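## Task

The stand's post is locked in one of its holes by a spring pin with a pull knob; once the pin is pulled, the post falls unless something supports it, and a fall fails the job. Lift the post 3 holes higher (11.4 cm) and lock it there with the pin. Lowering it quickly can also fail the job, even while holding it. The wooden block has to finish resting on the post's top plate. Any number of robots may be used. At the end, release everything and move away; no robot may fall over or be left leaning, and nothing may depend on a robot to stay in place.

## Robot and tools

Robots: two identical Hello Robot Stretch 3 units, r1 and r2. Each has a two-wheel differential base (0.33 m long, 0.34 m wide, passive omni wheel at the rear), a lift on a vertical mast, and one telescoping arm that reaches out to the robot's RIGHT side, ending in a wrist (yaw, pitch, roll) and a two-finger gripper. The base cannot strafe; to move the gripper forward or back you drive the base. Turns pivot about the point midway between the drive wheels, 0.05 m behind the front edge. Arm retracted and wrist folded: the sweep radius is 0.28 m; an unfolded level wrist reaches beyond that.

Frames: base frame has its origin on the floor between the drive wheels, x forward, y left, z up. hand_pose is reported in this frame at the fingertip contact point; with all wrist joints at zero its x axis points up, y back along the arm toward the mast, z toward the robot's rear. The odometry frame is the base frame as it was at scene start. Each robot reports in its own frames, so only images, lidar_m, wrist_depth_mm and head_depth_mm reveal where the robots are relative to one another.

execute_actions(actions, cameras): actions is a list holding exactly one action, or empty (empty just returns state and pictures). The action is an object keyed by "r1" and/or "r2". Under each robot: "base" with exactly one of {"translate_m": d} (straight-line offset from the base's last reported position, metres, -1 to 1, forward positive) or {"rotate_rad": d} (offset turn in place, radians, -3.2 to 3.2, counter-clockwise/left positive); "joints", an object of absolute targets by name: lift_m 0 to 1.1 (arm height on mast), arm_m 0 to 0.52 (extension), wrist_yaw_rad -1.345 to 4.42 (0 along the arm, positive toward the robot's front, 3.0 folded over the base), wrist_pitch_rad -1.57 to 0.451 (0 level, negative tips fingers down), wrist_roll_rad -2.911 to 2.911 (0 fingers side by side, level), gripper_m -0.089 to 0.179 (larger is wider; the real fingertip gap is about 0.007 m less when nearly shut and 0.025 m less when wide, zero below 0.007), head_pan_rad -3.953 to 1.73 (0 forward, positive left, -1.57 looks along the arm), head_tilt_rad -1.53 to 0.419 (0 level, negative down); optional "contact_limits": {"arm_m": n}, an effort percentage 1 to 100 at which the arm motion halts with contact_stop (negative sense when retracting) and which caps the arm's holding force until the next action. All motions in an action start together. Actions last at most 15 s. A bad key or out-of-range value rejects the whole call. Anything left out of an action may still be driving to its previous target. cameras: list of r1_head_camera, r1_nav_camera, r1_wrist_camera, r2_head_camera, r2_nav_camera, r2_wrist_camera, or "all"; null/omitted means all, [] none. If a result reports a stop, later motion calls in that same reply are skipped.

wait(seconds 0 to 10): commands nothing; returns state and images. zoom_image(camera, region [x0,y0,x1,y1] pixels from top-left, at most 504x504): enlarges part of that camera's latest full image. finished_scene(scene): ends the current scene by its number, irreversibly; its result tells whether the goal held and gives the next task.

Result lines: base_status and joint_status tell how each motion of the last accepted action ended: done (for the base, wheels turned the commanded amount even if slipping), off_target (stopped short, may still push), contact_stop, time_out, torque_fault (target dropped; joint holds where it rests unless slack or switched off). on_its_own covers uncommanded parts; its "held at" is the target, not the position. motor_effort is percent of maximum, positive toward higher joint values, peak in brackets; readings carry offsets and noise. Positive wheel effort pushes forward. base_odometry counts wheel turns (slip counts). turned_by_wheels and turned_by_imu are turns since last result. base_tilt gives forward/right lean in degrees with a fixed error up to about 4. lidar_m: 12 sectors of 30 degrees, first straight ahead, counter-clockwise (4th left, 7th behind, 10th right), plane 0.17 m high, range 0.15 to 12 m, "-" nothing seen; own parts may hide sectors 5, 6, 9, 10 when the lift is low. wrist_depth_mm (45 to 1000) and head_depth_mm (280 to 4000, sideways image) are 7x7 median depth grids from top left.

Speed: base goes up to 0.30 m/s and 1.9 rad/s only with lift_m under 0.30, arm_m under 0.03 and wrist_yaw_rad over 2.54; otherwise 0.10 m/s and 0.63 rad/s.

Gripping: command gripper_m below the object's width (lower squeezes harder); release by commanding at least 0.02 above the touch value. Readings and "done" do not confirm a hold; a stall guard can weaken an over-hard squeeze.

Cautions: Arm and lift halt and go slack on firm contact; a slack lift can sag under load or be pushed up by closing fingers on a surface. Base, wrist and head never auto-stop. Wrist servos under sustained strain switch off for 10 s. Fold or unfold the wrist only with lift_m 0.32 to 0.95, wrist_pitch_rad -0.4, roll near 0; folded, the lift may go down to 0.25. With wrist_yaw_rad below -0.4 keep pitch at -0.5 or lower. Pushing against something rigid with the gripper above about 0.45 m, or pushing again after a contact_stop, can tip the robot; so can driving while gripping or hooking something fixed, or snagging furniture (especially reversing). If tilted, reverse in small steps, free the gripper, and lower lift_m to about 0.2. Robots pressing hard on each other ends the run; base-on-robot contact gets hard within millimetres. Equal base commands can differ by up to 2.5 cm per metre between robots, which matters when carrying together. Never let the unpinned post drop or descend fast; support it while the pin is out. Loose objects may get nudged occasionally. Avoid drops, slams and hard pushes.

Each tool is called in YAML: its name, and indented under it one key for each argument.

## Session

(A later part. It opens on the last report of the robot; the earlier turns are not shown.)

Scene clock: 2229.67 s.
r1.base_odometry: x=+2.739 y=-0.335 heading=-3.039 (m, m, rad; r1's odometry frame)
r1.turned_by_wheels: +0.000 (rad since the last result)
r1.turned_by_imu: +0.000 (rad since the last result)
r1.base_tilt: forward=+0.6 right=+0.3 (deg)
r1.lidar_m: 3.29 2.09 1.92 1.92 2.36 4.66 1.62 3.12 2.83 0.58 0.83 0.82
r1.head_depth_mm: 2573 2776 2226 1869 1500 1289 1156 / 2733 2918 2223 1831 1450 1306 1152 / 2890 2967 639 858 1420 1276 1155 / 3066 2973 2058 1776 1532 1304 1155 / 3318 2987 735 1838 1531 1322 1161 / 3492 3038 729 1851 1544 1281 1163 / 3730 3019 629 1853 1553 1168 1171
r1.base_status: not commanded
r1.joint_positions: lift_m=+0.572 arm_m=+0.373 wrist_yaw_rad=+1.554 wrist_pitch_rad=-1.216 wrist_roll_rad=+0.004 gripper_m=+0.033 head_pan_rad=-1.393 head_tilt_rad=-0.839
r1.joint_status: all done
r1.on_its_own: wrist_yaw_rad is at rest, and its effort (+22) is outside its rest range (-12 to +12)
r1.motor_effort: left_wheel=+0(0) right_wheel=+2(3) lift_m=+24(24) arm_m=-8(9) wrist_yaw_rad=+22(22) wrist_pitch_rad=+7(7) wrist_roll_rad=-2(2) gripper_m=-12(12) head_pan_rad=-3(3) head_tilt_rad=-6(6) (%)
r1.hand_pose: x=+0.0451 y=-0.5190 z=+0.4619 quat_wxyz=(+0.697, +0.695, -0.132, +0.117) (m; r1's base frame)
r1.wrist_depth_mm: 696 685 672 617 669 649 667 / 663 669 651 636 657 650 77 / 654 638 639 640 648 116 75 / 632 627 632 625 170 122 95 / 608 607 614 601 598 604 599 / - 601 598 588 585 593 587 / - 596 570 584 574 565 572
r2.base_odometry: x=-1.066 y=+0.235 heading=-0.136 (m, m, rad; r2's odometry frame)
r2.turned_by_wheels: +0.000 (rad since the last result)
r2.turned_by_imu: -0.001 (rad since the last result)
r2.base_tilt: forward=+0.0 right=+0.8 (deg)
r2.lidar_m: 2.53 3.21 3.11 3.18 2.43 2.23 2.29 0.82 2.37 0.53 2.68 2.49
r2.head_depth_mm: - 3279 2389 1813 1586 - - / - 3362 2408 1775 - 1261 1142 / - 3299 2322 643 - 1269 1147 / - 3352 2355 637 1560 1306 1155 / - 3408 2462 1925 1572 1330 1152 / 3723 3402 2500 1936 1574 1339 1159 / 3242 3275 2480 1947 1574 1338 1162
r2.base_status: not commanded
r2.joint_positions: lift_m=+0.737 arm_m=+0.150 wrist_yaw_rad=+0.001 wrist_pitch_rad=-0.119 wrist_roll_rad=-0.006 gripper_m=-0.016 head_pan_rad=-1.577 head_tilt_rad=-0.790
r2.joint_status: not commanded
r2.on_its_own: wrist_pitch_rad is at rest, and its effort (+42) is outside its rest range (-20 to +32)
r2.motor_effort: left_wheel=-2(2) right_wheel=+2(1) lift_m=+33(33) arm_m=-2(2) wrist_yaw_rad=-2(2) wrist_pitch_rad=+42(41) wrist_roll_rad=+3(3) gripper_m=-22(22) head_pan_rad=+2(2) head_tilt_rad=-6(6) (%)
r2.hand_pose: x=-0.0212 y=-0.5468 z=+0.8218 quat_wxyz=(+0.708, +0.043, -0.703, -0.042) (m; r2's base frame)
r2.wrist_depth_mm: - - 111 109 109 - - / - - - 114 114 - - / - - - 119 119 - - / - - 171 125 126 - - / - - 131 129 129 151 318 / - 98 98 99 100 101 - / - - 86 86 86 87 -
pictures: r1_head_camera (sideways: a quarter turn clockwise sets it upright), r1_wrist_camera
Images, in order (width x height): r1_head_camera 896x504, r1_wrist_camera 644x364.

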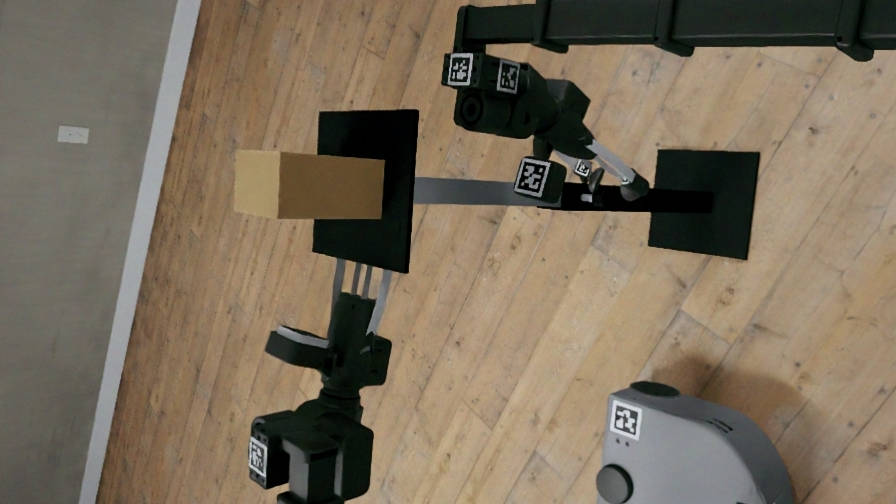

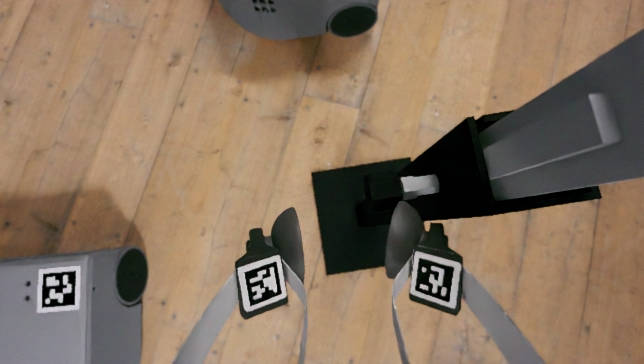

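execute_actions:
  actions:
    - {"r1": {"joints": {"arm_m": 0.364}}}
  cameras: ["r1_wrist_camera", "r1_head_camera"]

zoom_image:
  camera: "r1_wrist_camera"
  region: [270, 100, 510, 300]

Scene clock: 2238.23 s.
r1.base_odometry: x=+2.739 y=-0.335 heading=-3.039 (m, m, rad; r1's odometry frame)
r1.turned_by_wheels: +0.000 (rad since the last result)
r1.turned_by_imu: +0.000 (rad since the last result)
r1.base_tilt: forward=+0.6 right=+0.3 (deg)
r1.lidar_m: 3.28 2.09 1.91 1.93 2.37 4.69 1.63 3.10 2.83 0.58 0.83 0.83
r1.head_depth_mm: 2573 2764 2207 1848 1491 1297 1155 / 2728 2889 2206 1844 1457 1306 1148 / 2871 2914 638 857 1074 1280 1153 / 3074 2959 2065 1775 1536 1312 1161 / 3269 3002 737 1841 1535 1324 1163 / 3519 3012 730 1844 1547 1276 1165 / 3760 3035 629 1860 1554 1165 1171
r1.base_status: not commanded
r1.joint_positions: lift_m=+0.572 arm_m=+0.365 wrist_yaw_rad=+1.549 wrist_pitch_rad=-1.215 wrist_roll_rad=+0.005 gripper_m=+0.033 head_pan_rad=-1.393 head_tilt_rad=-0.839
r1.joint_status: all done
r1.on_its_own: wrist_yaw_rad is at rest, and its effort (+28) is outside its rest range (-12 to +12)
r1.motor_effort: left_wheel=+0(0) right_wheel=+2(3) lift_m=+23(24) arm_m=-10(9) wrist_yaw_rad=+28(28) wrist_pitch_rad=+7(7) wrist_roll_rad=-3(3) gripper_m=-15(15) head_pan_rad=-3(3) head_tilt_rad=-5(6) (%)
r1.hand_pose: x=+0.0451 y=-0.5115 z=+0.4620 quat_wxyz=(+0.697, +0.695, -0.134, +0.115) (m; r1's base frame)
r1.wrist_depth_mm: 671 697 660 625 675 672 678 / 667 670 665 655 655 663 90 / 646 647 635 643 631 127 83 / 623 637 625 631 173 126 105 / 604 607 601 613 522 615 596 / - 592 593 605 587 605 586 / - 590 585 582 587 584 579
r2.base_odometry: x=-1.066 y=+0.235 heading=-0.136 (m, m, rad; r2's odometry frame)
r2.turned_by_wheels: +0.000 (rad since the last result)
r2.turned_by_imu: -0.001 (rad since the last result)
r2.base_tilt: forward=+0.0 right=+0.8 (deg)
r2.lidar_m: 2.52 3.21 3.11 3.16 2.42 2.23 2.28 0.82 2.37 0.53 2.68 2.49
r2.head_depth_mm: - 3288 2395 1833 1580 - - / - 3319 2402 1782 - 1259 1145 / - 3277 2337 644 - 1267 1145 / - 3372 2353 635 1552 1298 1156 / - 3387 2467 1909 1569 1334 1161 / 3797 3387 2462 1929 1571 1339 1160 / 3253 3271 2482 1932 1582 1339 1167
r2.base_status: not commanded
r2.joint_positions: lift_m=+0.737 arm_m=+0.150 wrist_yaw_rad=+0.001 wrist_pitch_rad=-0.119 wrist_roll_rad=-0.006 gripper_m=-0.016 head_pan_rad=-1.577 head_tilt_rad=-0.790
r2.joint_status: not commanded
r2.on_its_own: wrist_pitch_rad is at rest, and its effort (+42) is outside its rest range (-20 to +32)
r2.motor_effort: left_wheel=-2(2) right_wheel=+1(1) lift_m=+33(33) arm_m=-2(2) wrist_yaw_rad=-1(2) wrist_pitch_rad=+42(41) wrist_roll_rad=+3(3) gripper_m=-22(21) head_pan_rad=+2(2) head_tilt_rad=-6(7) (%)
r2.hand_pose: x=-0.0212 y=-0.5468 z=+0.8218 quat_wxyz=(+0.708, +0.043, -0.703, -0.042) (m; r2's base frame)
r2.wrist_depth_mm: - - 111 109 109 - - / - - - 114 114 - - / - - - 119 119 - - / - - 171 125 126 - - / - - 131 129 129 151 319 / - 98 99 99 100 101 - / - - 86 86 86 87 -
pictures: r1_head_camera (sideways: a quarter turn clockwise sets it upright), r1_wrist_camera
Images, in order (width x height): r1_head_camera 896x504, r1_wrist_camera 644x364.

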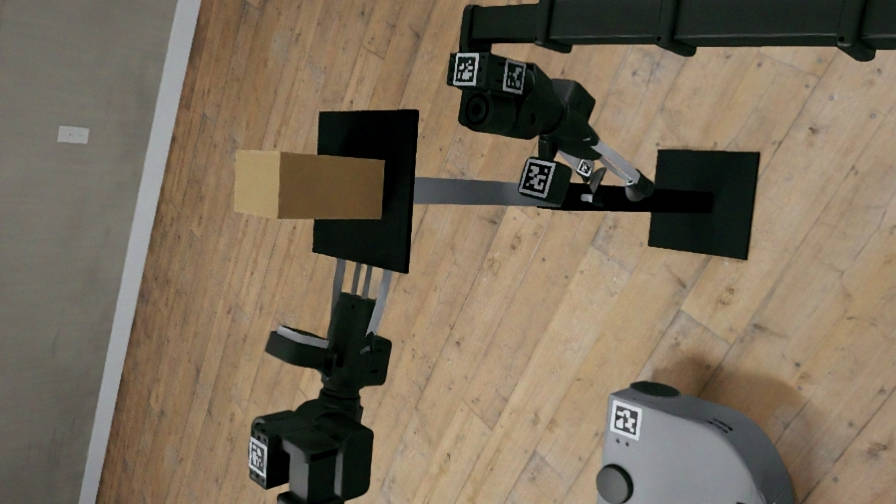

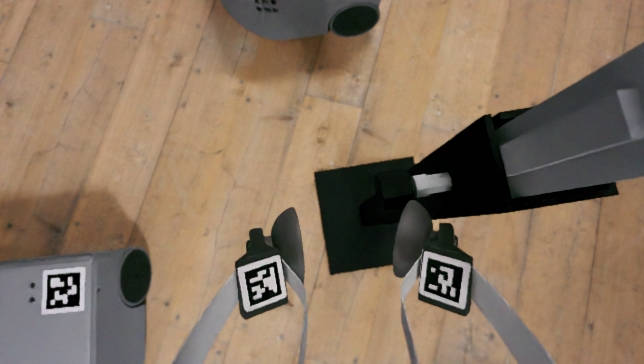

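Region (270, 100, 510, 300) of r1_wrist_camera's 644x364 image, scaled by 2.100.

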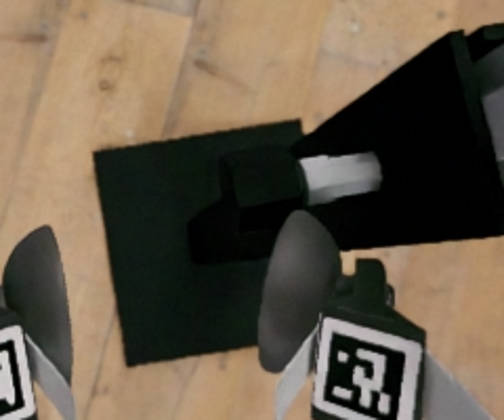

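execute_actions:
  actions:
    - {"r1": {"joints": {"arm_m": 0.369}}, "r2": {"joints": {"lift_m": 0.735}}}
  cameras: ["r1_wrist_camera"]

zoom_image:
  camera: "r1_wrist_camera"
  region: [270, 100, 510, 300]

Scene clock: 2251.80 s.
r1.base_odometry: x=+2.739 y=-0.335 heading=-3.039 (m, m, rad; r1's odometry frame)
r1.turned_by_wheels: +0.000 (rad since the last result)
r1.turned_by_imu: +0.000 (rad since the last result)
r1.base_tilt: forward=+0.6 right=+0.2 (deg)
r1.lidar_m: 3.28 2.09 1.92 1.93 2.36 4.67 1.63 3.12 2.83 0.58 0.83 0.82
r1.head_depth_mm: 2574 2777 2214 1877 1498 1296 1159 / 2729 2896 2223 1831 1455 1310 1148 / 2910 2926 639 859 1427 1273 1155 / 3061 2953 2055 1779 1531 1311 1153 / 3257 2992 736 1843 1545 1326 1159 / 3507 3006 740 1837 1536 1274 1168 / 3772 3029 629 1863 1550 1170 1168
r1.base_status: not commanded
r1.joint_positions: lift_m=+0.572 arm_m=+0.369 wrist_yaw_rad=+1.549 wrist_pitch_rad=-1.215 wrist_roll_rad=+0.005 gripper_m=+0.033 head_pan_rad=-1.393 head_tilt_rad=-0.839
r1.joint_status: all done
r1.on_its_own: wrist_yaw_rad is at rest, and its effort (+28) is outside its rest range (-12 to +12)
r1.motor_effort: left_wheel=-1(1) right_wheel=+3(3) lift_m=+23(23) arm_m=-2(11) wrist_yaw_rad=+28(28) wrist_pitch_rad=+6(6) wrist_roll_rad=-3(3) gripper_m=-14(15) head_pan_rad=-3(3) head_tilt_rad=-5(6) (%)
r1.hand_pose: x=+0.0451 y=-0.5158 z=+0.4620 quat_wxyz=(+0.697, +0.695, -0.134, +0.115) (m; r1's base frame)
r1.wrist_depth_mm: 685 676 680 621 666 688 654 / 651 666 660 654 642 653 81 / 647 644 639 641 633 122 78 / 619 628 639 618 169 123 100 / 617 616 612 608 602 603 596 / - 596 589 602 599 586 586 / - 584 592 587 584 568 585
r2.base_odometry: x=-1.066 y=+0.235 heading=-0.136 (m, m, rad; r2's odometry frame)
r2.turned_by_wheels: +0.000 (rad since the last result)
r2.turned_by_imu: -0.001 (rad since the last result)
r2.base_tilt: forward=+0.1 right=+0.8 (deg)
r2.lidar_m: 2.53 3.21 3.12 3.16 2.42 2.23 2.29 0.82 2.37 0.53 2.68 2.49
r2.head_depth_mm: - 3307 2391 1808 1589 - - / - 3284 2401 1778 - 1260 1144 / - 3335 2347 644 - 1267 1146 / - 3375 2349 636 1566 1298 1152 / - 3402 2455 1916 1572 1336 1156 / 3748 3430 2468 1916 1573 1332 1160 / 3214 3291 2484 1929 1583 1339 1162
r2.base_status: not commanded
r2.joint_positions: lift_m=+0.735 arm_m=+0.150 wrist_yaw_rad=+0.001 wrist_pitch_rad=-0.111 wrist_roll_rad=-0.006 gripper_m=-0.016 head_pan_rad=-1.577 head_tilt_rad=-0.790
r2.joint_status: all done
r2.on_its_own: wrist_pitch_rad is at rest, and its effort (+39) is outside its rest range (-20 to +32)
r2.motor_effort: left_wheel=-2(2) right_wheel=+1(1) lift_m=+22(32) arm_m=-3(2) wrist_yaw_rad=-2(2) wrist_pitch_rad=+39(41) wrist_roll_rad=+3(3) gripper_m=-22(21) head_pan_rad=+2(3) head_tilt_rad=-7(7) (%)
r2.hand_pose: x=-0.0212 y=-0.5472 z=+0.8213 quat_wxyz=(+0.709, +0.040, -0.703, -0.039) (m; r2's base frame)
r2.wrist_depth_mm: - - 112 110 110 - - / - - - 114 114 - - / - - - 120 120 - - / - - 171 126 126 - - / - - 131 129 129 150 317 / - 96 97 98 99 100 - / - - - 85 85 86 87
pictures: r1_wrist_camera
Images, in order (width x height): r1_wrist_camera 644x364.

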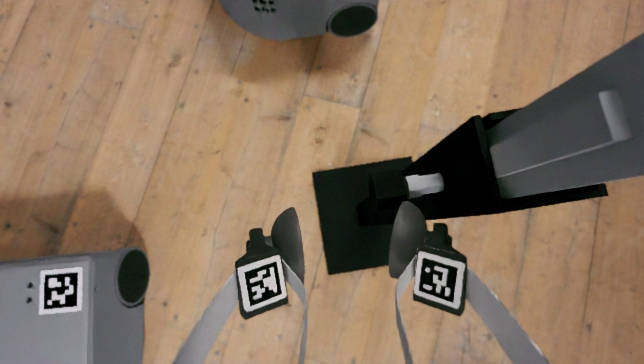

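Region (270, 100, 510, 300) of r1_wrist_camera's 644x364 image, scaled by 2.100.

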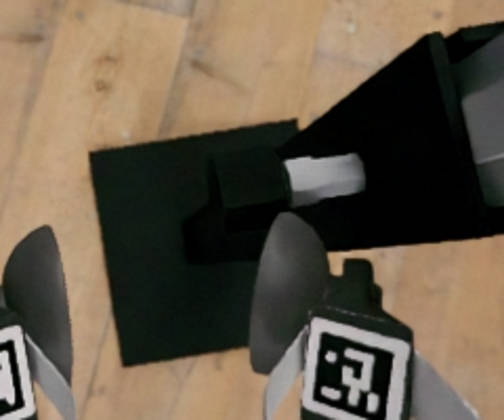

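execute_actions:
  actions:
    - {"r2": {"joints": {"lift_m": 0.742}}}
  cameras: ["r1_wrist_camera"]

zoom_image:
  camera: "r1_wrist_camera"
  region: [270, 100, 510, 300]

Scene clock: 2273.60 s.
r1.base_odometry: x=+2.739 y=-0.335 heading=-3.039 (m, m, rad; r1's odometry frame)
r1.turned_by_wheels: +0.000 (rad since the last result)
r1.turned_by_imu: +0.000 (rad since the last result)
r1.base_tilt: forward=+0.6 right=+0.3 (deg)
r1.lidar_m: 3.28 2.09 1.92 1.92 2.37 4.67 1.62 3.11 2.83 0.58 0.83 0.83
r1.head_depth_mm: 2567 2760 2222 1880 1495 1289 1156 / 2718 2908 2239 1831 1447 1307 1147 / 2892 2936 637 858 1427 1273 1154 / 3050 2967 2055 1771 1530 1311 1156 / 3266 3008 735 1833 1541 1324 1162 / 3492 2999 720 1842 1546 1280 1163 / 3775 3058 632 1857 1549 1166 1169
r1.base_status: not commanded
r1.joint_positions: lift_m=+0.572 arm_m=+0.369 wrist_yaw_rad=+1.549 wrist_pitch_rad=-1.215 wrist_roll_rad=+0.005 gripper_m=+0.033 head_pan_rad=-1.393 head_tilt_rad=-0.839
r1.joint_status: not commanded
r1.on_its_own: wrist_yaw_rad is at rest, and its effort (+28) is outside its rest range (-12 to +12)
r1.motor_effort: left_wheel=-1(1) right_wheel=+3(3) lift_m=+24(23) arm_m=-2(2) wrist_yaw_rad=+28(28) wrist_pitch_rad=+6(6) wrist_roll_rad=-3(3) gripper_m=-14(14) head_pan_rad=-3(3) head_tilt_rad=-6(6) (%)
r1.hand_pose: x=+0.0451 y=-0.5158 z=+0.4620 quat_wxyz=(+0.697, +0.695, -0.134, +0.115) (m; r1's base frame)
r1.wrist_depth_mm: 700 677 662 617 650 673 656 / 658 672 652 664 662 653 81 / 643 644 645 652 647 122 78 / 638 620 622 605 168 123 100 / 621 614 612 609 591 605 601 / - 592 599 602 591 597 586 / - 579 586 579 579 573 576
r2.base_odometry: x=-1.066 y=+0.235 heading=-0.136 (m, m, rad; r2's odometry frame)
r2.turned_by_wheels: +0.000 (rad since the last result)
r2.turned_by_imu: -0.001 (rad since the last result)
r2.base_tilt: forward=+0.0 right=+0.8 (deg)
r2.lidar_m: 2.53 3.22 3.10 3.17 2.42 2.23 2.29 0.82 2.37 0.53 2.68 2.50
r2.head_depth_mm: - 3338 2366 1821 1589 - - / - 3340 2394 1798 - 1260 1144 / - 3390 2319 643 - 1255 1147 / - 3356 2353 635 1573 1304 1154 / - 3425 2463 1915 1576 1333 1158 / 3784 3480 2459 1926 1572 1336 1161 / 3283 3291 2508 1947 1578 1341 1162
r2.base_status: not commanded
r2.joint_positions: lift_m=+0.741 arm_m=+0.150 wrist_yaw_rad=+0.001 wrist_pitch_rad=-0.132 wrist_roll_rad=-0.006 gripper_m=-0.016 head_pan_rad=-1.577 head_tilt_rad=-0.790
r2.joint_status: all done
r2.on_its_own: wrist_pitch_rad is at rest, and its effort (+46) is outside its rest range (-20 to +32)
r2.motor_effort: left_wheel=-2(2) right_wheel=+2(1) lift_m=+34(33) arm_m=-2(2) wrist_yaw_rad=-2(1) wrist_pitch_rad=+46(46) wrist_roll_rad=+3(3) gripper_m=-23(21) head_pan_rad=+3(2) head_tilt_rad=-6(7) (%)
r2.hand_pose: x=-0.0212 y=-0.5461 z=+0.8225 quat_wxyz=(+0.708, +0.047, -0.703, -0.046) (m; r2's base frame)
r2.wrist_depth_mm: - - 111 108 109 - - / - - 116 114 114 - - / - - - 119 119 - - / - - 171 126 126 - - / - - 131 130 130 151 318 / - 99 100 101 102 103 - / - 87 87 87 88 89 90
pictures: r1_wrist_camera
Images, in order (width x height): r1_wrist_camera 644x364.

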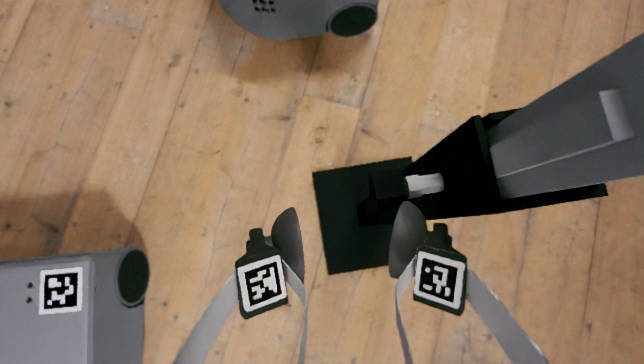

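Region (270, 100, 510, 300) of r1_wrist_camera's 644x364 image, scaled by 2.100.

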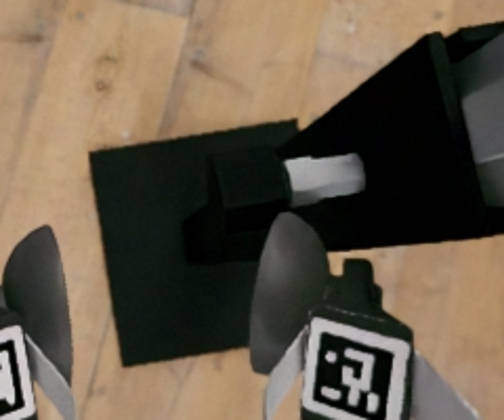

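execute_actions:
  actions:
    - {"r2": {"joints": {"lift_m": 0.731}}}
  cameras: ["r1_wrist_camera"]

zoom_image:
  camera: "r1_wrist_camera"
  region: [400, 60, 644, 260]

Scene clock: 2352.40 s.
r1.base_odometry: x=+2.739 y=-0.335 heading=-3.039 (m, m, rad; r1's odometry frame)
r1.turned_by_wheels: +0.000 (rad since the last result)
r1.turned_by_imu: +0.000 (rad since the last result)
r1.base_tilt: forward=+0.5 right=+0.3 (deg)
r1.lidar_m: 3.28 2.08 1.91 1.92 2.37 4.64 1.63 3.10 2.83 0.58 0.83 0.83
r1.head_depth_mm: 2591 2782 2207 1880 1501 1293 1155 / 2737 2891 2228 1833 1456 1311 1146 / 2870 2946 637 857 1423 1276 1155 / 3062 2948 2175 1733 1534 1312 1152 / 3260 2970 736 1831 1545 1326 1161 / 3485 3002 742 1846 1548 1279 1161 / 3752 3031 631 1857 1556 1170 1165
r1.base_status: not commanded
r1.joint_positions: lift_m=+0.572 arm_m=+0.369 wrist_yaw_rad=+1.549 wrist_pitch_rad=-1.215 wrist_roll_rad=+0.005 gripper_m=+0.033 head_pan_rad=-1.393 head_tilt_rad=-0.839
r1.joint_status: not commanded
r1.on_its_own: wrist_yaw_rad is at rest, and its effort (+28) is outside its rest range (-12 to +12)
r1.motor_effort: left_wheel=-1(1) right_wheel=+3(3) lift_m=+23(24) arm_m=-2(2) wrist_yaw_rad=+28(28) wrist_pitch_rad=+6(6) wrist_roll_rad=-3(3) gripper_m=-13(14) head_pan_rad=-3(3) head_tilt_rad=-6(7) (%)
r1.hand_pose: x=+0.0451 y=-0.5158 z=+0.4620 quat_wxyz=(+0.697, +0.695, -0.134, +0.115) (m; r1's base frame)
r1.wrist_depth_mm: 679 659 677 613 667 664 657 / 669 659 659 664 647 650 81 / 647 645 644 645 650 122 78 / 630 629 616 616 169 123 100 / 617 608 622 602 596 609 610 / - 614 597 595 592 599 586 / - 600 580 576 575 578 576
r2.base_odometry: x=-1.066 y=+0.235 heading=-0.136 (m, m, rad; r2's odometry frame)
r2.turned_by_wheels: +0.000 (rad since the last result)
r2.turned_by_imu: -0.001 (rad since the last result)
r2.base_tilt: forward=+0.0 right=+0.8 (deg)
r2.lidar_m: 2.52 3.21 3.12 3.17 2.42 2.23 2.28 0.82 2.37 0.53 2.68 2.49
r2.head_depth_mm: - 3317 2380 1817 1574 - - / - 3348 2413 1782 - 1261 1153 / - 3383 2322 645 - 1266 1154 / - 3380 2344 637 1560 1321 1154 / - 3437 2447 1908 1558 1336 1159 / 3750 3431 2486 1934 1590 1331 1163 / 3270 3317 2453 1941 1569 1329 1164
r2.base_status: not commanded
r2.joint_positions: lift_m=+0.731 arm_m=+0.150 wrist_yaw_rad=+0.001 wrist_pitch_rad=-0.103 wrist_roll_rad=-0.006 gripper_m=-0.016 head_pan_rad=-1.577 head_tilt_rad=-0.790
r2.joint_status: all done
r2.on_its_own: wrist_pitch_rad is at rest, and its effort (+36) is outside its rest range (-20 to +32)
r2.motor_effort: left_wheel=-2(2) right_wheel=+1(1) lift_m=+22(33) arm_m=-2(2) wrist_yaw_rad=-2(2) wrist_pitch_rad=+36(46) wrist_roll_rad=+3(3) gripper_m=-21(21) head_pan_rad=+2(2) head_tilt_rad=-7(6) (%)
r2.hand_pose: x=-0.0212 y=-0.5476 z=+0.8193 quat_wxyz=(+0.709, +0.037, -0.704, -0.036) (m; r2's base frame)
r2.wrist_depth_mm: - - 113 111 111 - - / - - - 115 116 - - / - - - 120 121 - - / - - 171 126 127 - - / - - 131 129 129 150 317 / - 96 97 97 99 100 - / - - - 163 85 85 87
pictures: r1_wrist_camera
Images, in order (width x height): r1_wrist_camera 644x364.

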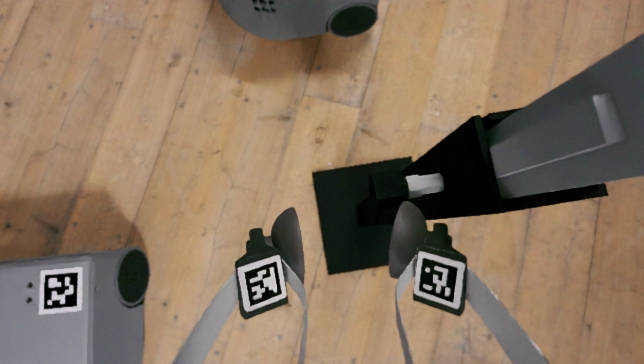

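Region (400, 60, 644, 260) of r1_wrist_camera's 644x364 image, scaled by 2.066; it fills the top 413 rows of this view, and the rest is white.

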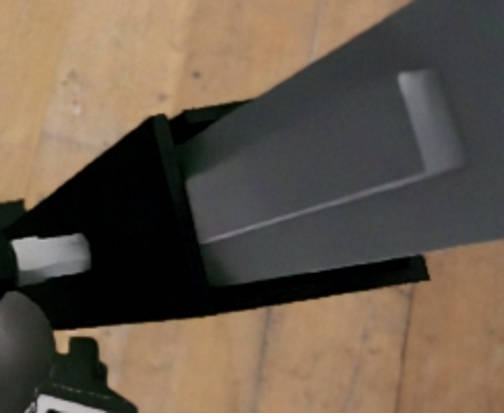

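execute_actions:
  actions:
    - {"r2": {"joints": {"lift_m": 0.737}}}
  cameras: []

execute_actions:
  actions:
    - {"r1": {"joints": {"arm_m": 0.356}}}
  cameras: ["r1_wrist_camera"]

zoom_image:
  camera: "r1_wrist_camera"
  region: [300, 100, 540, 300]

Scene clock: 2411.00 s.
r1.base_odometry: x=+2.739 y=-0.335 heading=-3.039 (m, m, rad; r1's odometry frame)
r1.turned_by_wheels: +0.000 (rad since the last result)
r1.turned_by_imu: +0.000 (rad since the last result)
r1.base_tilt: forward=+0.7 right=+0.3 (deg)
r1.lidar_m: 3.29 2.08 1.91 1.92 2.36 4.70 1.62 3.12 2.82 0.58 0.83 0.82
r1.head_depth_mm: 2590 2763 2218 1876 1496 1293 1158 / 2704 2909 2236 1835 1450 1309 1148 / 2879 2956 638 856 1427 1277 1155 / 3085 2968 2126 1771 1530 1307 1156 / 3282 2993 736 1834 1541 1321 1161 / 3510 3040 729 1856 1542 1277 1165 / 3686 3045 630 1846 1549 1170 1162
r1.base_status: not commanded
r1.joint_positions: lift_m=+0.572 arm_m=+0.369 wrist_yaw_rad=+1.549 wrist_pitch_rad=-1.215 wrist_roll_rad=+0.005 gripper_m=+0.033 head_pan_rad=-1.393 head_tilt_rad=-0.839
r1.joint_status: not commanded
r1.on_its_own: wrist_yaw_rad is at rest, and its effort (+29) is outside its rest range (-12 to +12)
r1.motor_effort: left_wheel=-1(1) right_wheel=+3(3) lift_m=+23(24) arm_m=-2(2) wrist_yaw_rad=+29(28) wrist_pitch_rad=+6(7) wrist_roll_rad=-3(3) gripper_m=-13(14) head_pan_rad=-3(3) head_tilt_rad=-7(6) (%)
r1.hand_pose: x=+0.0451 y=-0.5158 z=+0.4620 quat_wxyz=(+0.697, +0.695, -0.134, +0.115) (m; r1's base frame)
r1.wrist_depth_mm: 669 696 677 625 663 675 671 / 663 660 657 653 666 649 81 / 639 666 645 654 643 122 78 / 631 630 616 635 170 123 100 / 613 622 622 598 597 603 599 / - 607 608 591 600 589 598 / - 585 581 585 590 582 571
r2.base_odometry: x=-1.066 y=+0.235 heading=-0.136 (m, m, rad; r2's odometry frame)
r2.turned_by_wheels: +0.000 (rad since the last result)
r2.turned_by_imu: -0.001 (rad since the last result)
r2.base_tilt: forward=+0.0 right=+0.8 (deg)
r2.lidar_m: 2.53 3.21 3.12 3.17 2.42 2.24 2.29 0.82 2.37 0.53 2.68 2.49
r2.head_depth_mm: - 3287 2383 1836 1580 - - / - 3359 2360 1792 - 1268 1146 / - 3360 2331 646 - 1267 1150 / - 3374 2361 637 1567 1292 1150 / - 3386 2424 1926 1571 1337 1153 / 3751 3407 2464 1918 1576 1336 1158 / 3269 3290 2485 1920 1590 1337 1164
r2.base_status: not commanded
r2.joint_positions: lift_m=+0.736 arm_m=+0.150 wrist_yaw_rad=+0.001 wrist_pitch_rad=-0.120 wrist_roll_rad=-0.006 gripper_m=-0.016 head_pan_rad=-1.577 head_tilt_rad=-0.790
r2.joint_status: all done
r2.on_its_own: wrist_pitch_rad is at rest, and its effort (+42) is outside its rest range (-20 to +32)
r2.motor_effort: left_wheel=-2(2) right_wheel=+1(1) lift_m=+33(34) arm_m=-2(3) wrist_yaw_rad=-1(2) wrist_pitch_rad=+42(43) wrist_roll_rad=+3(3) gripper_m=-22(22) head_pan_rad=+2(3) head_tilt_rad=-6(7) (%)
r2.hand_pose: x=-0.0212 y=-0.5467 z=+0.8204 quat_wxyz=(+0.708, +0.043, -0.703, -0.042) (m; r2's base frame)
r2.wrist_depth_mm: - - 111 110 109 - - / - - - 115 114 - - / - - - 120 119 - - / - - 171 126 126 - - / - - 131 129 129 151 320 / - 98 99 100 101 102 - / - - 86 86 87 87 -
pictures: none
No camera images: the call's "cameras" was empty. Leave "cameras" out to get every camera's image.

Scene clock: 2411.90 s.
r1.base_odometry: x=+2.739 y=-0.335 heading=-3.040 (m, m, rad; r1's odometry frame)
r1.turned_by_wheels: +0.000 (rad since the last result)
r1.turned_by_imu: +0.000 (rad since the last result)
r1.base_tilt: forward=+0.6 right=+0.2 (deg)
r1.lidar_m: 3.30 2.09 1.92 1.93 2.36 4.66 1.63 3.12 2.83 0.58 0.83 0.83
r1.head_depth_mm: 2581 2763 2223 1849 1487 1303 1155 / 2716 2892 2209 1814 1447 1307 1149 / 2880 2959 638 857 1250 1271 1155 / 3057 2951 2115 1777 1535 1310 1158 / 3257 2974 735 1832 1543 1330 1162 / 3471 3015 729 1842 1538 1277 1160 / 3746 3044 630 1867 1548 1167 1164
r1.base_status: not commanded
r1.joint_positions: lift_m=+0.572 arm_m=+0.357 wrist_yaw_rad=+1.544 wrist_pitch_rad=-1.215 wrist_roll_rad=+0.007 gripper_m=+0.033 head_pan_rad=-1.393 head_tilt_rad=-0.839
r1.joint_status: all done
r1.on_its_own: wrist_yaw_rad is at rest, and its effort (+34) is outside its rest range (-12 to +12)
r1.motor_effort: left_wheel=-2(2) right_wheel=+5(4) lift_m=+23(23) arm_m=-11(11) wrist_yaw_rad=+34(34) wrist_pitch_rad=+7(6) wrist_roll_rad=-4(4) gripper_m=-18(18) head_pan_rad=-3(3) head_tilt_rad=-5(6) (%)
r1.hand_pose: x=+0.0451 y=-0.5038 z=+0.4620 quat_wxyz=(+0.697, +0.694, -0.136, +0.113) (m; r1's base frame)
r1.wrist_depth_mm: 677 683 681 609 669 674 672 / 667 663 661 662 651 642 103 / 652 644 648 642 615 133 91 / 630 640 628 617 179 134 115 / 628 612 617 606 605 605 610 / - 593 600 593 579 603 594 / - 576 575 576 591 592 575
r2.base_odometry: x=-1.066 y=+0.235 heading=-0.136 (m, m, rad; r2's odometry frame)
r2.turned_by_wheels: +0.000 (rad since the last result)
r2.turned_by_imu: +0.000 (rad since the last result)
r2.base_tilt: forward=+0.0 right=+0.8 (deg)
r2.lidar_m: 2.53 3.21 3.11 3.18 2.43 2.23 2.29 0.82 2.37 0.53 2.69 2.49
r2.head_depth_mm: - 3306 2383 1820 1563 - - / - 3356 2408 860 - 1261 1145 / - 3387 2312 644 - 1263 1145 / - 3340 2340 636 1569 1306 1154 / - 3437 2440 1903 1568 1325 1155 / 3729 3415 2471 1924 1577 1330 1157 / 3246 3257 2478 1932 1580 1336 1160
r2.base_status: not commanded
r2.joint_positions: lift_m=+0.736 arm_m=+0.150 wrist_yaw_rad=+0.001 wrist_pitch_rad=-0.120 wrist_roll_rad=-0.006 gripper_m=-0.016 head_pan_rad=-1.577 head_tilt_rad=-0.790
r2.joint_status: not commanded
r2.on_its_own: wrist_pitch_rad is at rest, and its effort (+42) is outside its rest range (-20 to +32)
r2.motor_effort: left_wheel=-2(1) right_wheel=+1(1) lift_m=+33(33) arm_m=-2(1) wrist_yaw_rad=-1(3) wrist_pitch_rad=+42(42) wrist_roll_rad=+3(3) gripper_m=-21(22) head_pan_rad=+2(2) head_tilt_rad=-6(6) (%)
r2.hand_pose: x=-0.0212 y=-0.5467 z=+0.8204 quat_wxyz=(+0.708, +0.043, -0.703, -0.042) (m; r2's base frame)
r2.wrist_depth_mm: - - 111 109 109 - - / - - - 114 114 - - / - - - 120 119 - - / - - 171 125 127 - - / - - 131 130 129 151 320 / - 98 99 100 101 102 - / - - 86 86 87 87 -
pictures: r1_wrist_camera
Images, in order (width x height): r1_wrist_camera 644x364.

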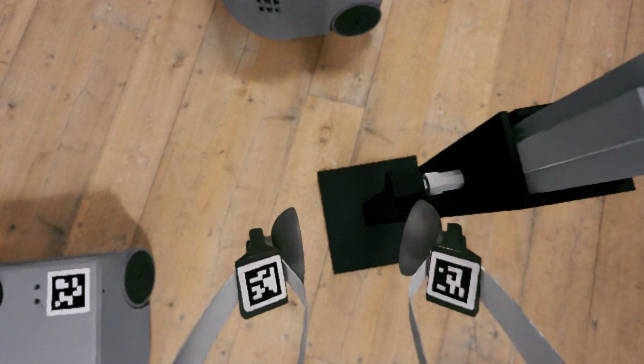

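Region (300, 100, 540, 300) of r1_wrist_camera's 644x364 image, scaled by 2.100.

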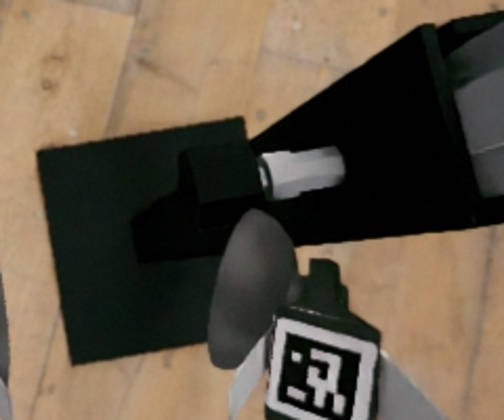

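execute_actions:
  actions: []
  cameras: ["r1_wrist_camera", "r1_head_camera"]

zoom_image:
  camera: "r1_head_camera"
  region: [540, 150, 660, 230]

zoom_image:
  camera: "r1_wrist_camera"
  region: [360, 140, 500, 240]

Scene clock: 2425.30 s.
r1.base_odometry: x=+2.739 y=-0.335 heading=-3.039 (m, m, rad; r1's odometry frame)
r1.turned_by_wheels: +0.000 (rad since the last result)
r1.turned_by_imu: +0.000 (rad since the last result)
r1.base_tilt: forward=+0.6 right=+0.3 (deg)
r1.lidar_m: 3.29 2.09 1.92 1.93 2.36 4.67 1.62 3.09 2.83 0.58 0.83 0.82
r1.head_depth_mm: 2562 2790 2215 1855 1476 1306 1159 / 2726 2896 2239 1802 1451 1308 1150 / 2875 2932 638 858 1424 1278 1154 / 3069 2951 2061 1766 1533 1306 1159 / 3302 3026 735 1847 1538 1328 1158 / 3526 3006 730 1847 1547 1275 1163 / 3719 3043 630 1860 1550 1167 1164
r1.base_status: not commanded
r1.joint_positions: lift_m=+0.572 arm_m=+0.356 wrist_yaw_rad=+1.530 wrist_pitch_rad=-1.208 wrist_roll_rad=+0.007 gripper_m=+0.033 head_pan_rad=-1.393 head_tilt_rad=-0.840
r1.joint_status: all done
r1.on_its_own: wrist_yaw_rad is held at +1.527, not at your +1.571, by its stall guard, which is not easing now
r1.motor_effort: left_wheel=+2(2) right_wheel=-2(4) lift_m=+22(23) arm_m=-3(11) wrist_yaw_rad=-4(34) wrist_pitch_rad=+3(6) wrist_roll_rad=-4(4) gripper_m=+0(18) head_pan_rad=-3(3) head_tilt_rad=-5(6) (%)
r1.hand_pose: x=+0.0470 y=-0.5042 z=+0.4626 quat_wxyz=(+0.698, +0.693, -0.144, +0.111) (m; r1's base frame)
r1.wrist_depth_mm: 689 689 682 610 672 677 685 / 666 676 659 669 664 648 644 / 664 641 640 633 639 137 92 / 646 638 633 624 194 135 110 / 629 632 613 601 585 603 604 / - 598 598 589 593 587 595 / - 584 584 579 569 576 578
r2.base_odometry: x=-1.066 y=+0.235 heading=-0.136 (m, m, rad; r2's odometry frame)
r2.turned_by_wheels: +0.000 (rad since the last result)
r2.turned_by_imu: -0.001 (rad since the last result)
r2.base_tilt: forward=+0.0 right=+0.8 (deg)
r2.lidar_m: 2.52 3.22 3.11 3.18 2.42 2.23 2.28 0.82 2.38 0.53 2.68 2.49
r2.head_depth_mm: - 3294 2395 1832 1585 - - / - 3333 2383 855 - 1269 1142 / - 3340 2318 644 - 1263 1148 / - 3376 2335 635 1563 1300 1157 / - 3428 2453 1911 1563 1328 1153 / 3716 3385 2479 1915 1573 1333 1158 / 3238 3306 2487 1942 1575 1340 1158
r2.base_status: not commanded
r2.joint_positions: lift_m=+0.736 arm_m=+0.150 wrist_yaw_rad=+0.001 wrist_pitch_rad=-0.120 wrist_roll_rad=-0.006 gripper_m=-0.016 head_pan_rad=-1.577 head_tilt_rad=-0.790
r2.joint_status: not commanded
r2.on_its_own: wrist_pitch_rad is at rest, and its effort (+42) is outside its rest range (-20 to +32)
r2.motor_effort: left_wheel=-2(1) right_wheel=+1(1) lift_m=+33(33) arm_m=-2(1) wrist_yaw_rad=-2(3) wrist_pitch_rad=+42(42) wrist_roll_rad=+3(3) gripper_m=-22(22) head_pan_rad=+3(2) head_tilt_rad=-6(6) (%)
r2.hand_pose: x=-0.0212 y=-0.5467 z=+0.8204 quat_wxyz=(+0.708, +0.043, -0.703, -0.042) (m; r2's base frame)
r2.wrist_depth_mm: - - 112 109 109 - - / - - - 114 114 - - / - - - 120 120 - - / - - 170 126 126 - - / - - 131 129 129 151 317 / - 98 99 100 101 102 - / - - 86 86 87 88 -
pictures: r1_head_camera (sideways: a quarter turn clockwise sets it upright), r1_wrist_camera
Images, in order (width x height): r1_head_camera 896x504, r1_wrist_camera 644x364.

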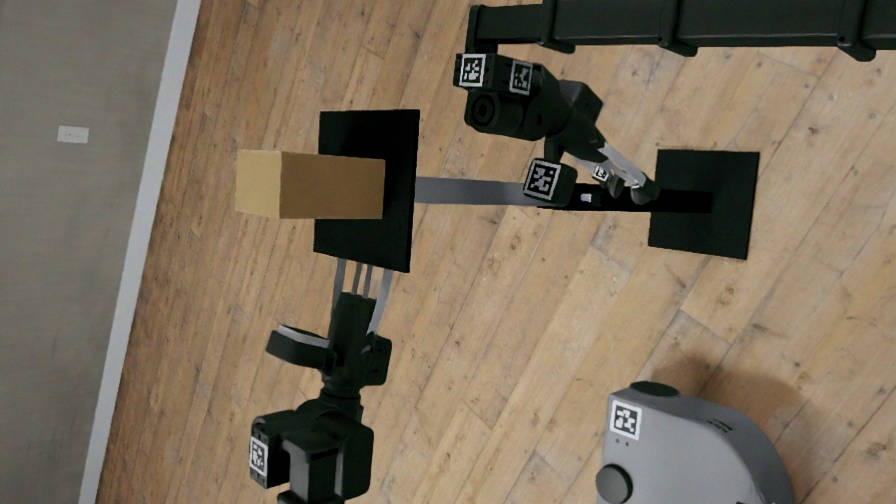

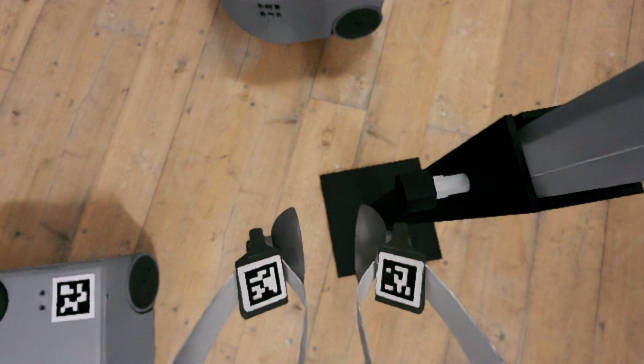

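Region (540, 150, 660, 230) of r1_head_camera's 896x504 image, scaled by 4.200, with more detail than that image has.

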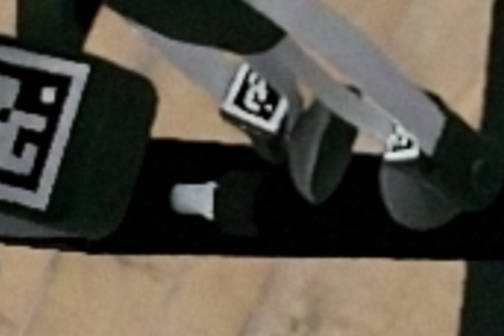

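Region (360, 140, 500, 240) of r1_wrist_camera's 644x364 image, scaled by 3.600; it fills the top 360 rows of this view, and the rest is white.

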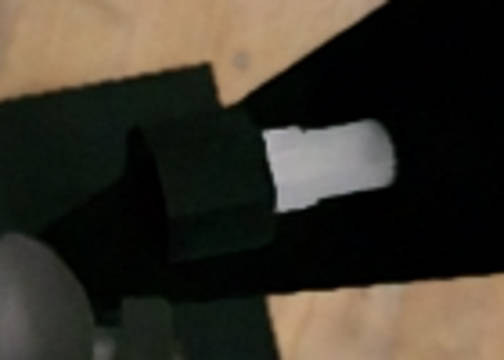

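zoom_image:
  camera: "r1_head_camera"
  region: [500, 80, 680, 230]

Region (500, 80, 680, 230) of r1_head_camera's 896x504 image, scaled by 2.800, with more detail than that image has.

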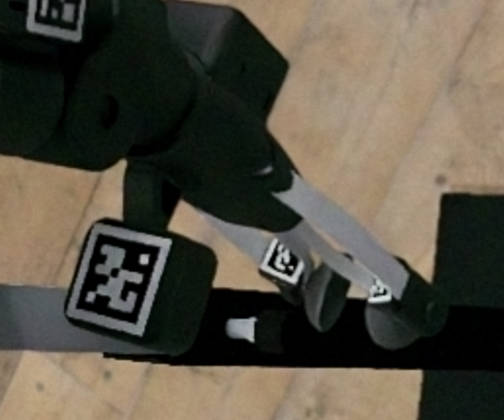

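execute_actions:
  actions:
    - {"r1": {"joints": {"wrist_pitch_rad": -1.4, "wrist_yaw_rad": 1.571, "lift_m": 0.512}}}
  cameras: []

execute_actions:
  actions:
    - {"r1": {"base": {"translate_m": 0.052}, "joints": {"arm_m": 0.379, "head_pan_rad": -1.5, "head_tilt_rad": -0.95}}}
  cameras: ["r1_wrist_camera", "r1_head_camera"]

Scene clock: 2546.67 s.
r1.base_odometry: x=+2.739 y=-0.335 heading=-3.039 (m, m, rad; r1's odometry frame)
r1.turned_by_wheels: +0.000 (rad since the last result)
r1.turned_by_imu: +0.000 (rad since the last result)
r1.base_tilt: forward=+0.6 right=+0.3 (deg)
r1.lidar_m: 3.29 2.09 1.92 1.93 2.37 4.66 1.62 3.12 2.83 0.58 0.83 0.82
r1.head_depth_mm: 2592 2755 2213 1802 1507 1330 - / 2720 2910 2235 1809 - 1307 1151 / 2875 2942 638 856 1457 1260 1153 / 3073 2946 2048 1764 1532 1310 1157 / 3259 2980 735 1830 1538 1326 1162 / 3560 3012 729 1840 1541 1278 1169 / 3740 3074 629 1860 1549 1166 1170
r1.base_status: not commanded
r1.joint_positions: lift_m=+0.512 arm_m=+0.356 wrist_yaw_rad=+1.568 wrist_pitch_rad=-1.397 wrist_roll_rad=+0.007 gripper_m=+0.033 head_pan_rad=-1.393 head_tilt_rad=-0.840
r1.joint_status: all done
r1.motor_effort: left_wheel=+2(3) right_wheel=-2(2) lift_m=+18(18) arm_m=-3(3) wrist_yaw_rad=+4(3) wrist_pitch_rad=-2(3) wrist_roll_rad=-4(4) gripper_m=+0(0) head_pan_rad=-3(3) head_tilt_rad=-6(6) (%)
r1.hand_pose: x=-0.0009 y=-0.5015 z=+0.3943 quat_wxyz=(+0.705, +0.704, -0.064, +0.058) (m; r1's base frame)
r1.wrist_depth_mm: 540 539 546 547 534 94 90 / 554 552 550 539 525 98 96 / 549 548 547 542 322 202 544 / 557 554 548 561 531 550 538 / - 557 553 551 545 550 549 / - 555 556 561 555 551 547 / - 552 556 564 554 557 555
r2.base_odometry: x=-1.066 y=+0.235 heading=-0.136 (m, m, rad; r2's odometry frame)
r2.turned_by_wheels: +0.000 (rad since the last result)
r2.turned_by_imu: -0.001 (rad since the last result)
r2.base_tilt: forward=+0.0 right=+0.9 (deg)
r2.lidar_m: 2.52 3.21 3.12 3.16 2.42 2.24 2.29 0.82 2.37 0.53 2.67 2.49
r2.head_depth_mm: - 3278 2369 1769 1588 - - / - 3304 2407 1729 - 1270 1149 / - 3374 2353 646 - 1270 1149 / - 3415 2349 637 1552 1294 1150 / - 3356 2441 1904 1556 1332 1158 / 3760 3422 2479 1909 1585 1336 1163 / 3218 3302 2466 1939 1582 1340 1159
r2.base_status: not commanded
r2.joint_positions: lift_m=+0.736 arm_m=+0.150 wrist_yaw_rad=+0.001 wrist_pitch_rad=-0.120 wrist_roll_rad=-0.006 gripper_m=-0.016 head_pan_rad=-1.577 head_tilt_rad=-0.790
r2.joint_status: not commanded
r2.on_its_own: wrist_pitch_rad is at rest, and its effort (+42) is outside its rest range (-20 to +32)
r2.motor_effort: left_wheel=-2(2) right_wheel=+1(1) lift_m=+33(33) arm_m=-2(2) wrist_yaw_rad=-2(2) wrist_pitch_rad=+42(42) wrist_roll_rad=+3(3) gripper_m=-22(21) head_pan_rad=+3(3) head_tilt_rad=-7(6) (%)
r2.hand_pose: x=-0.0212 y=-0.5467 z=+0.8204 quat_wxyz=(+0.708, +0.043, -0.703, -0.042) (m; r2's base frame)
r2.wrist_depth_mm: - - 111 109 109 - - / - - - 114 114 - - / - - - 120 119 - - / - - 171 126 126 - - / - - 131 129 129 151 - / - 98 99 100 101 102 331 / - - 86 86 87 88 -
pictures: none
No camera images: the call's "cameras" was empty. Leave "cameras" out to get every camera's image.

Scene clock: 2548.43 s.
r1.base_odometry: x=+2.688 y=-0.341 heading=-3.039 (m, m, rad; r1's odometry frame)
r1.turned_by_wheels: +0.000 (rad since the last result)
r1.turned_by_imu: +0.000 (rad since the last result)
r1.base_tilt: forward=+0.6 right=+0.3 (deg)
r1.lidar_m: 3.24 2.07 1.90 1.91 2.35 4.64 1.68 3.13 2.85 0.58 0.79 0.80
r1.head_depth_mm: 2624 2385 1939 1642 1423 1250 1128 / 2757 2412 1850 1759 1431 1260 1130 / 2834 608 662 879 1360 1261 1128 / 2909 2429 705 1667 1439 1262 1130 / 3031 2441 1840 1670 1448 1274 1134 / 3139 2469 717 1688 1422 1259 1136 / 3274 626 651 1682 1268 1180 1139
r1.base_status: done
r1.joint_positions: lift_m=+0.512 arm_m=+0.379 wrist_yaw_rad=+1.568 wrist_pitch_rad=-1.398 wrist_roll_rad=+0.007 gripper_m=+0.033 head_pan_rad=-1.493 head_tilt_rad=-0.938
r1.joint_status: all done
r1.motor_effort: left_wheel=+2(5) right_wheel=-2(3) lift_m=+18(18) arm_m=+4(5) wrist_yaw_rad=+4(4) wrist_pitch_rad=-2(1) wrist_roll_rad=-4(4) gripper_m=+0(0) head_pan_rad=-3(16) head_tilt_rad=-7(18) (%)
r1.hand_pose: x=-0.0010 y=-0.5240 z=+0.3943 quat_wxyz=(+0.705, +0.704, -0.064, +0.058) (m; r1's base frame)
r1.wrist_depth_mm: 548 541 540 547 545 531 532 / 548 539 545 541 547 543 539 / 553 548 552 549 535 543 527 / 539 540 550 536 180 98 67 / - 557 556 554 92 96 69 / - 557 560 556 545 556 71 / - 561 549 556 554 556 555
r2.base_odometry: x=-1.066 y=+0.235 heading=-0.136 (m, m, rad; r2's odometry frame)
r2.turned_by_wheels: +0.000 (rad since the last result)
r2.turned_by_imu: +0.000 (rad since the last result)
r2.base_tilt: forward=+0.1 right=+0.8 (deg)
r2.lidar_m: 2.53 3.21 3.11 3.17 2.42 2.23 2.29 0.78 2.37 0.53 2.69 2.49
r2.head_depth_mm: - 3337 2402 1764 1570 - - / - 3322 2412 1770 - 1260 1147 / - 3319 2342 643 - 1266 1148 / - 3396 2362 636 1561 1300 1157 / - 3424 2462 1928 1570 1334 1159 / 3712 3437 2466 1928 1575 1331 1160 / 3256 3310 2478 1954 1575 1338 1156
r2.base_status: not commanded
r2.joint_positions: lift_m=+0.736 arm_m=+0.150 wrist_yaw_rad=+0.001 wrist_pitch_rad=-0.120 wrist_roll_rad=-0.006 gripper_m=-0.016 head_pan_rad=-1.577 head_tilt_rad=-0.790
r2.joint_status: not commanded
r2.on_its_own: wrist_pitch_rad is at rest, and its effort (+42) is outside its rest range (-20 to +32)
r2.motor_effort: left_wheel=-2(2) right_wheel=+1(2) lift_m=+33(33) arm_m=-2(2) wrist_yaw_rad=-1(2) wrist_pitch_rad=+42(42) wrist_roll_rad=+3(3) gripper_m=-22(21) head_pan_rad=+2(2) head_tilt_rad=-6(6) (%)
r2.hand_pose: x=-0.0212 y=-0.5467 z=+0.8204 quat_wxyz=(+0.708, +0.043, -0.703, -0.042) (m; r2's base frame)
r2.wrist_depth_mm: - - 111 109 109 - - / - - - 114 114 - - / - - - 120 120 - - / - - 171 126 127 - - / - - 131 129 129 151 - / - 98 99 100 101 102 294 / - - 86 86 87 88 282
pictures: r1_head_camera (sideways: a quarter turn clockwise sets it upright), r1_wrist_camera
Images, in order (width x height): r1_head_camera 896x504, r1_wrist_camera 644x364.

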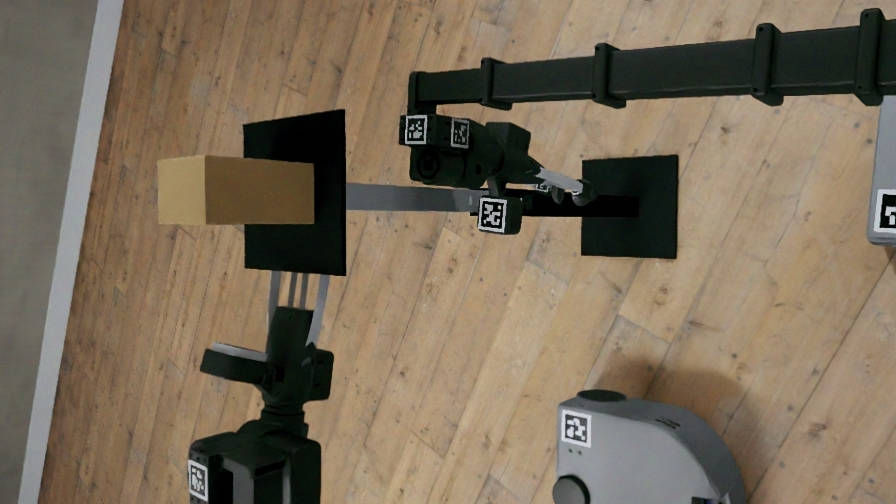

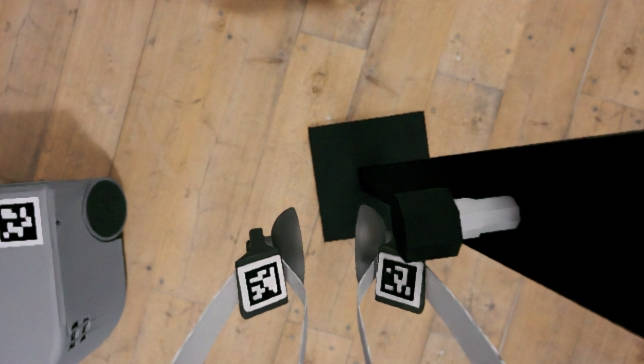

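execute_actions:
  actions:
    - {"r1": {"base": {"translate_m": 0.018}}}
  cameras: ["r1_wrist_camera", "r2_nav_camera"]

Scene clock: 2565.37 s.
r1.base_odometry: x=+2.670 y=-0.343 heading=-3.041 (m, m, rad; r1's odometry frame)
r1.turned_by_wheels: -0.002 (rad since the last result)
r1.turned_by_imu: -0.011 (rad since the last result)
r1.base_tilt: forward=+0.6 right=+0.3 (deg)
r1.lidar_m: 3.31 2.07 1.89 1.90 2.32 4.49 1.69 3.17 2.85 0.58 0.78 0.79
r1.head_depth_mm: 2608 2372 1933 1640 1420 1250 1121 / 2731 2394 1826 1759 1431 1258 1133 / 2792 606 657 1265 1346 1254 1134 / 2913 2414 1833 1665 1440 1268 1132 / 3013 2449 1842 1666 1446 1271 1128 / 3128 2483 1852 1675 1423 1251 1139 / 3252 595 645 1694 1273 1165 1140
r1.base_status: done
r1.joint_positions: lift_m=+0.512 arm_m=+0.379 wrist_yaw_rad=+1.546 wrist_pitch_rad=-1.398 wrist_roll_rad=+0.006 gripper_m=+0.033 head_pan_rad=-1.493 head_tilt_rad=-0.938
r1.joint_status: not commanded
r1.on_its_own: left_wheel is at rest, and its effort (-20) is outside its rest range (-18 to +18); right_wheel is at rest, and its effort (+31) is outside its rest range (-18 to +18); wrist_yaw_rad is at rest, and its effort (+32) is outside its rest range (-12 to +12)
r1.motor_effort: left_wheel=-20(21) right_wheel=+31(32) lift_m=+18(18) arm_m=+4(4) wrist_yaw_rad=+32(32) wrist_pitch_rad=-1(2) wrist_roll_rad=-4(4) gripper_m=+0(0) head_pan_rad=-3(3) head_tilt_rad=-7(6) (%)
r1.hand_pose: x=-0.0010 y=-0.5244 z=+0.3943 quat_wxyz=(+0.705, +0.704, -0.072, +0.050) (m; r1's base frame)
r1.wrist_depth_mm: 545 549 546 542 537 531 535 / 545 546 538 534 538 532 527 / 555 544 545 551 546 536 539 / 561 560 550 539 237 106 68 / - 544 549 547 95 97 67 / - 555 555 549 98 127 69 / - 564 551 569 559 549 75
r2.base_odometry: x=-1.066 y=+0.235 heading=-0.136 (m, m, rad; r2's odometry frame)
r2.turned_by_wheels: +0.000 (rad since the last result)
r2.turned_by_imu: -0.001 (rad since the last result)
r2.base_tilt: forward=+0.0 right=+0.8 (deg)
r2.lidar_m: 2.52 3.23 3.10 3.17 2.42 2.23 2.29 0.77 2.37 0.53 2.67 2.49
r2.head_depth_mm: - 3323 2423 1770 1581 - - / - 3320 2433 1779 - 1262 1152 / - 3362 2334 643 - 1263 1158 / - 3386 2384 635 1559 1301 1146 / - 3385 2457 1904 1572 1334 1154 / 3722 3486 2474 1929 1584 1338 1158 / 3216 3330 2461 1957 1582 1337 1166
r2.base_status: not commanded
r2.joint_positions: lift_m=+0.736 arm_m=+0.150 wrist_yaw_rad=+0.001 wrist_pitch_rad=-0.120 wrist_roll_rad=-0.006 gripper_m=-0.016 head_pan_rad=-1.577 head_tilt_rad=-0.790
r2.joint_status: not commanded
r2.on_its_own: wrist_pitch_rad is at rest, and its effort (+42) is outside its rest range (-20 to +32)
r2.motor_effort: left_wheel=-2(2) right_wheel=+1(1) lift_m=+34(33) arm_m=-2(2) wrist_yaw_rad=-1(2) wrist_pitch_rad=+42(42) wrist_roll_rad=+3(3) gripper_m=-22(22) head_pan_rad=+2(2) head_tilt_rad=-6(7) (%)
r2.hand_pose: x=-0.0212 y=-0.5467 z=+0.8204 quat_wxyz=(+0.708, +0.043, -0.703, -0.042) (m; r2's base frame)
r2.wrist_depth_mm: - - 111 109 109 - - / - - 117 114 114 - - / - - - 119 119 - - / - - 171 126 126 - - / - - 131 129 129 150 - / - 98 99 100 101 102 295 / - - 86 86 87 87 88
pictures: r1_wrist_camera, r2_nav_camera (sideways: a quarter turn counterclockwise sets it upright)
Images, in order (width x height): r1_wrist_camera 644x364, r2_nav_camera 672x504.

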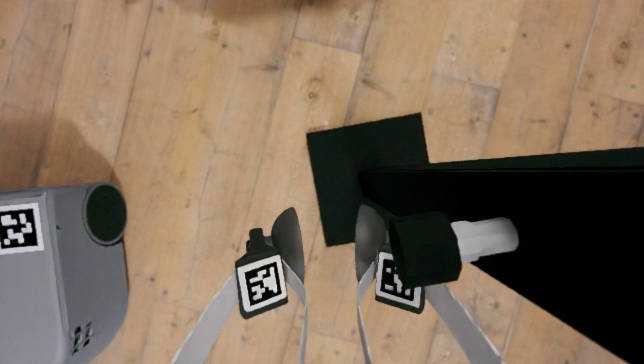

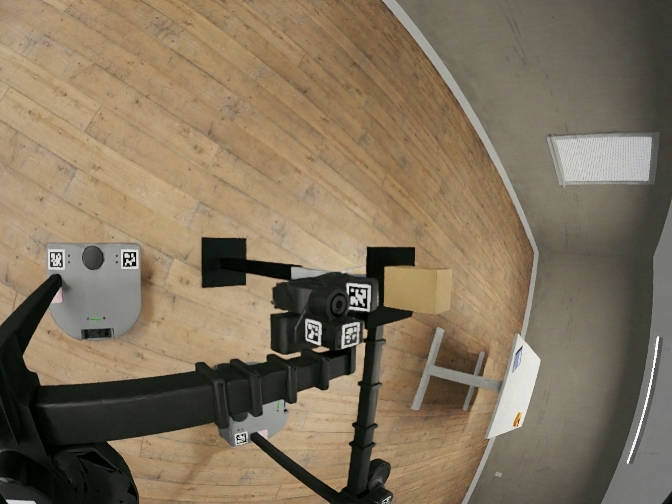

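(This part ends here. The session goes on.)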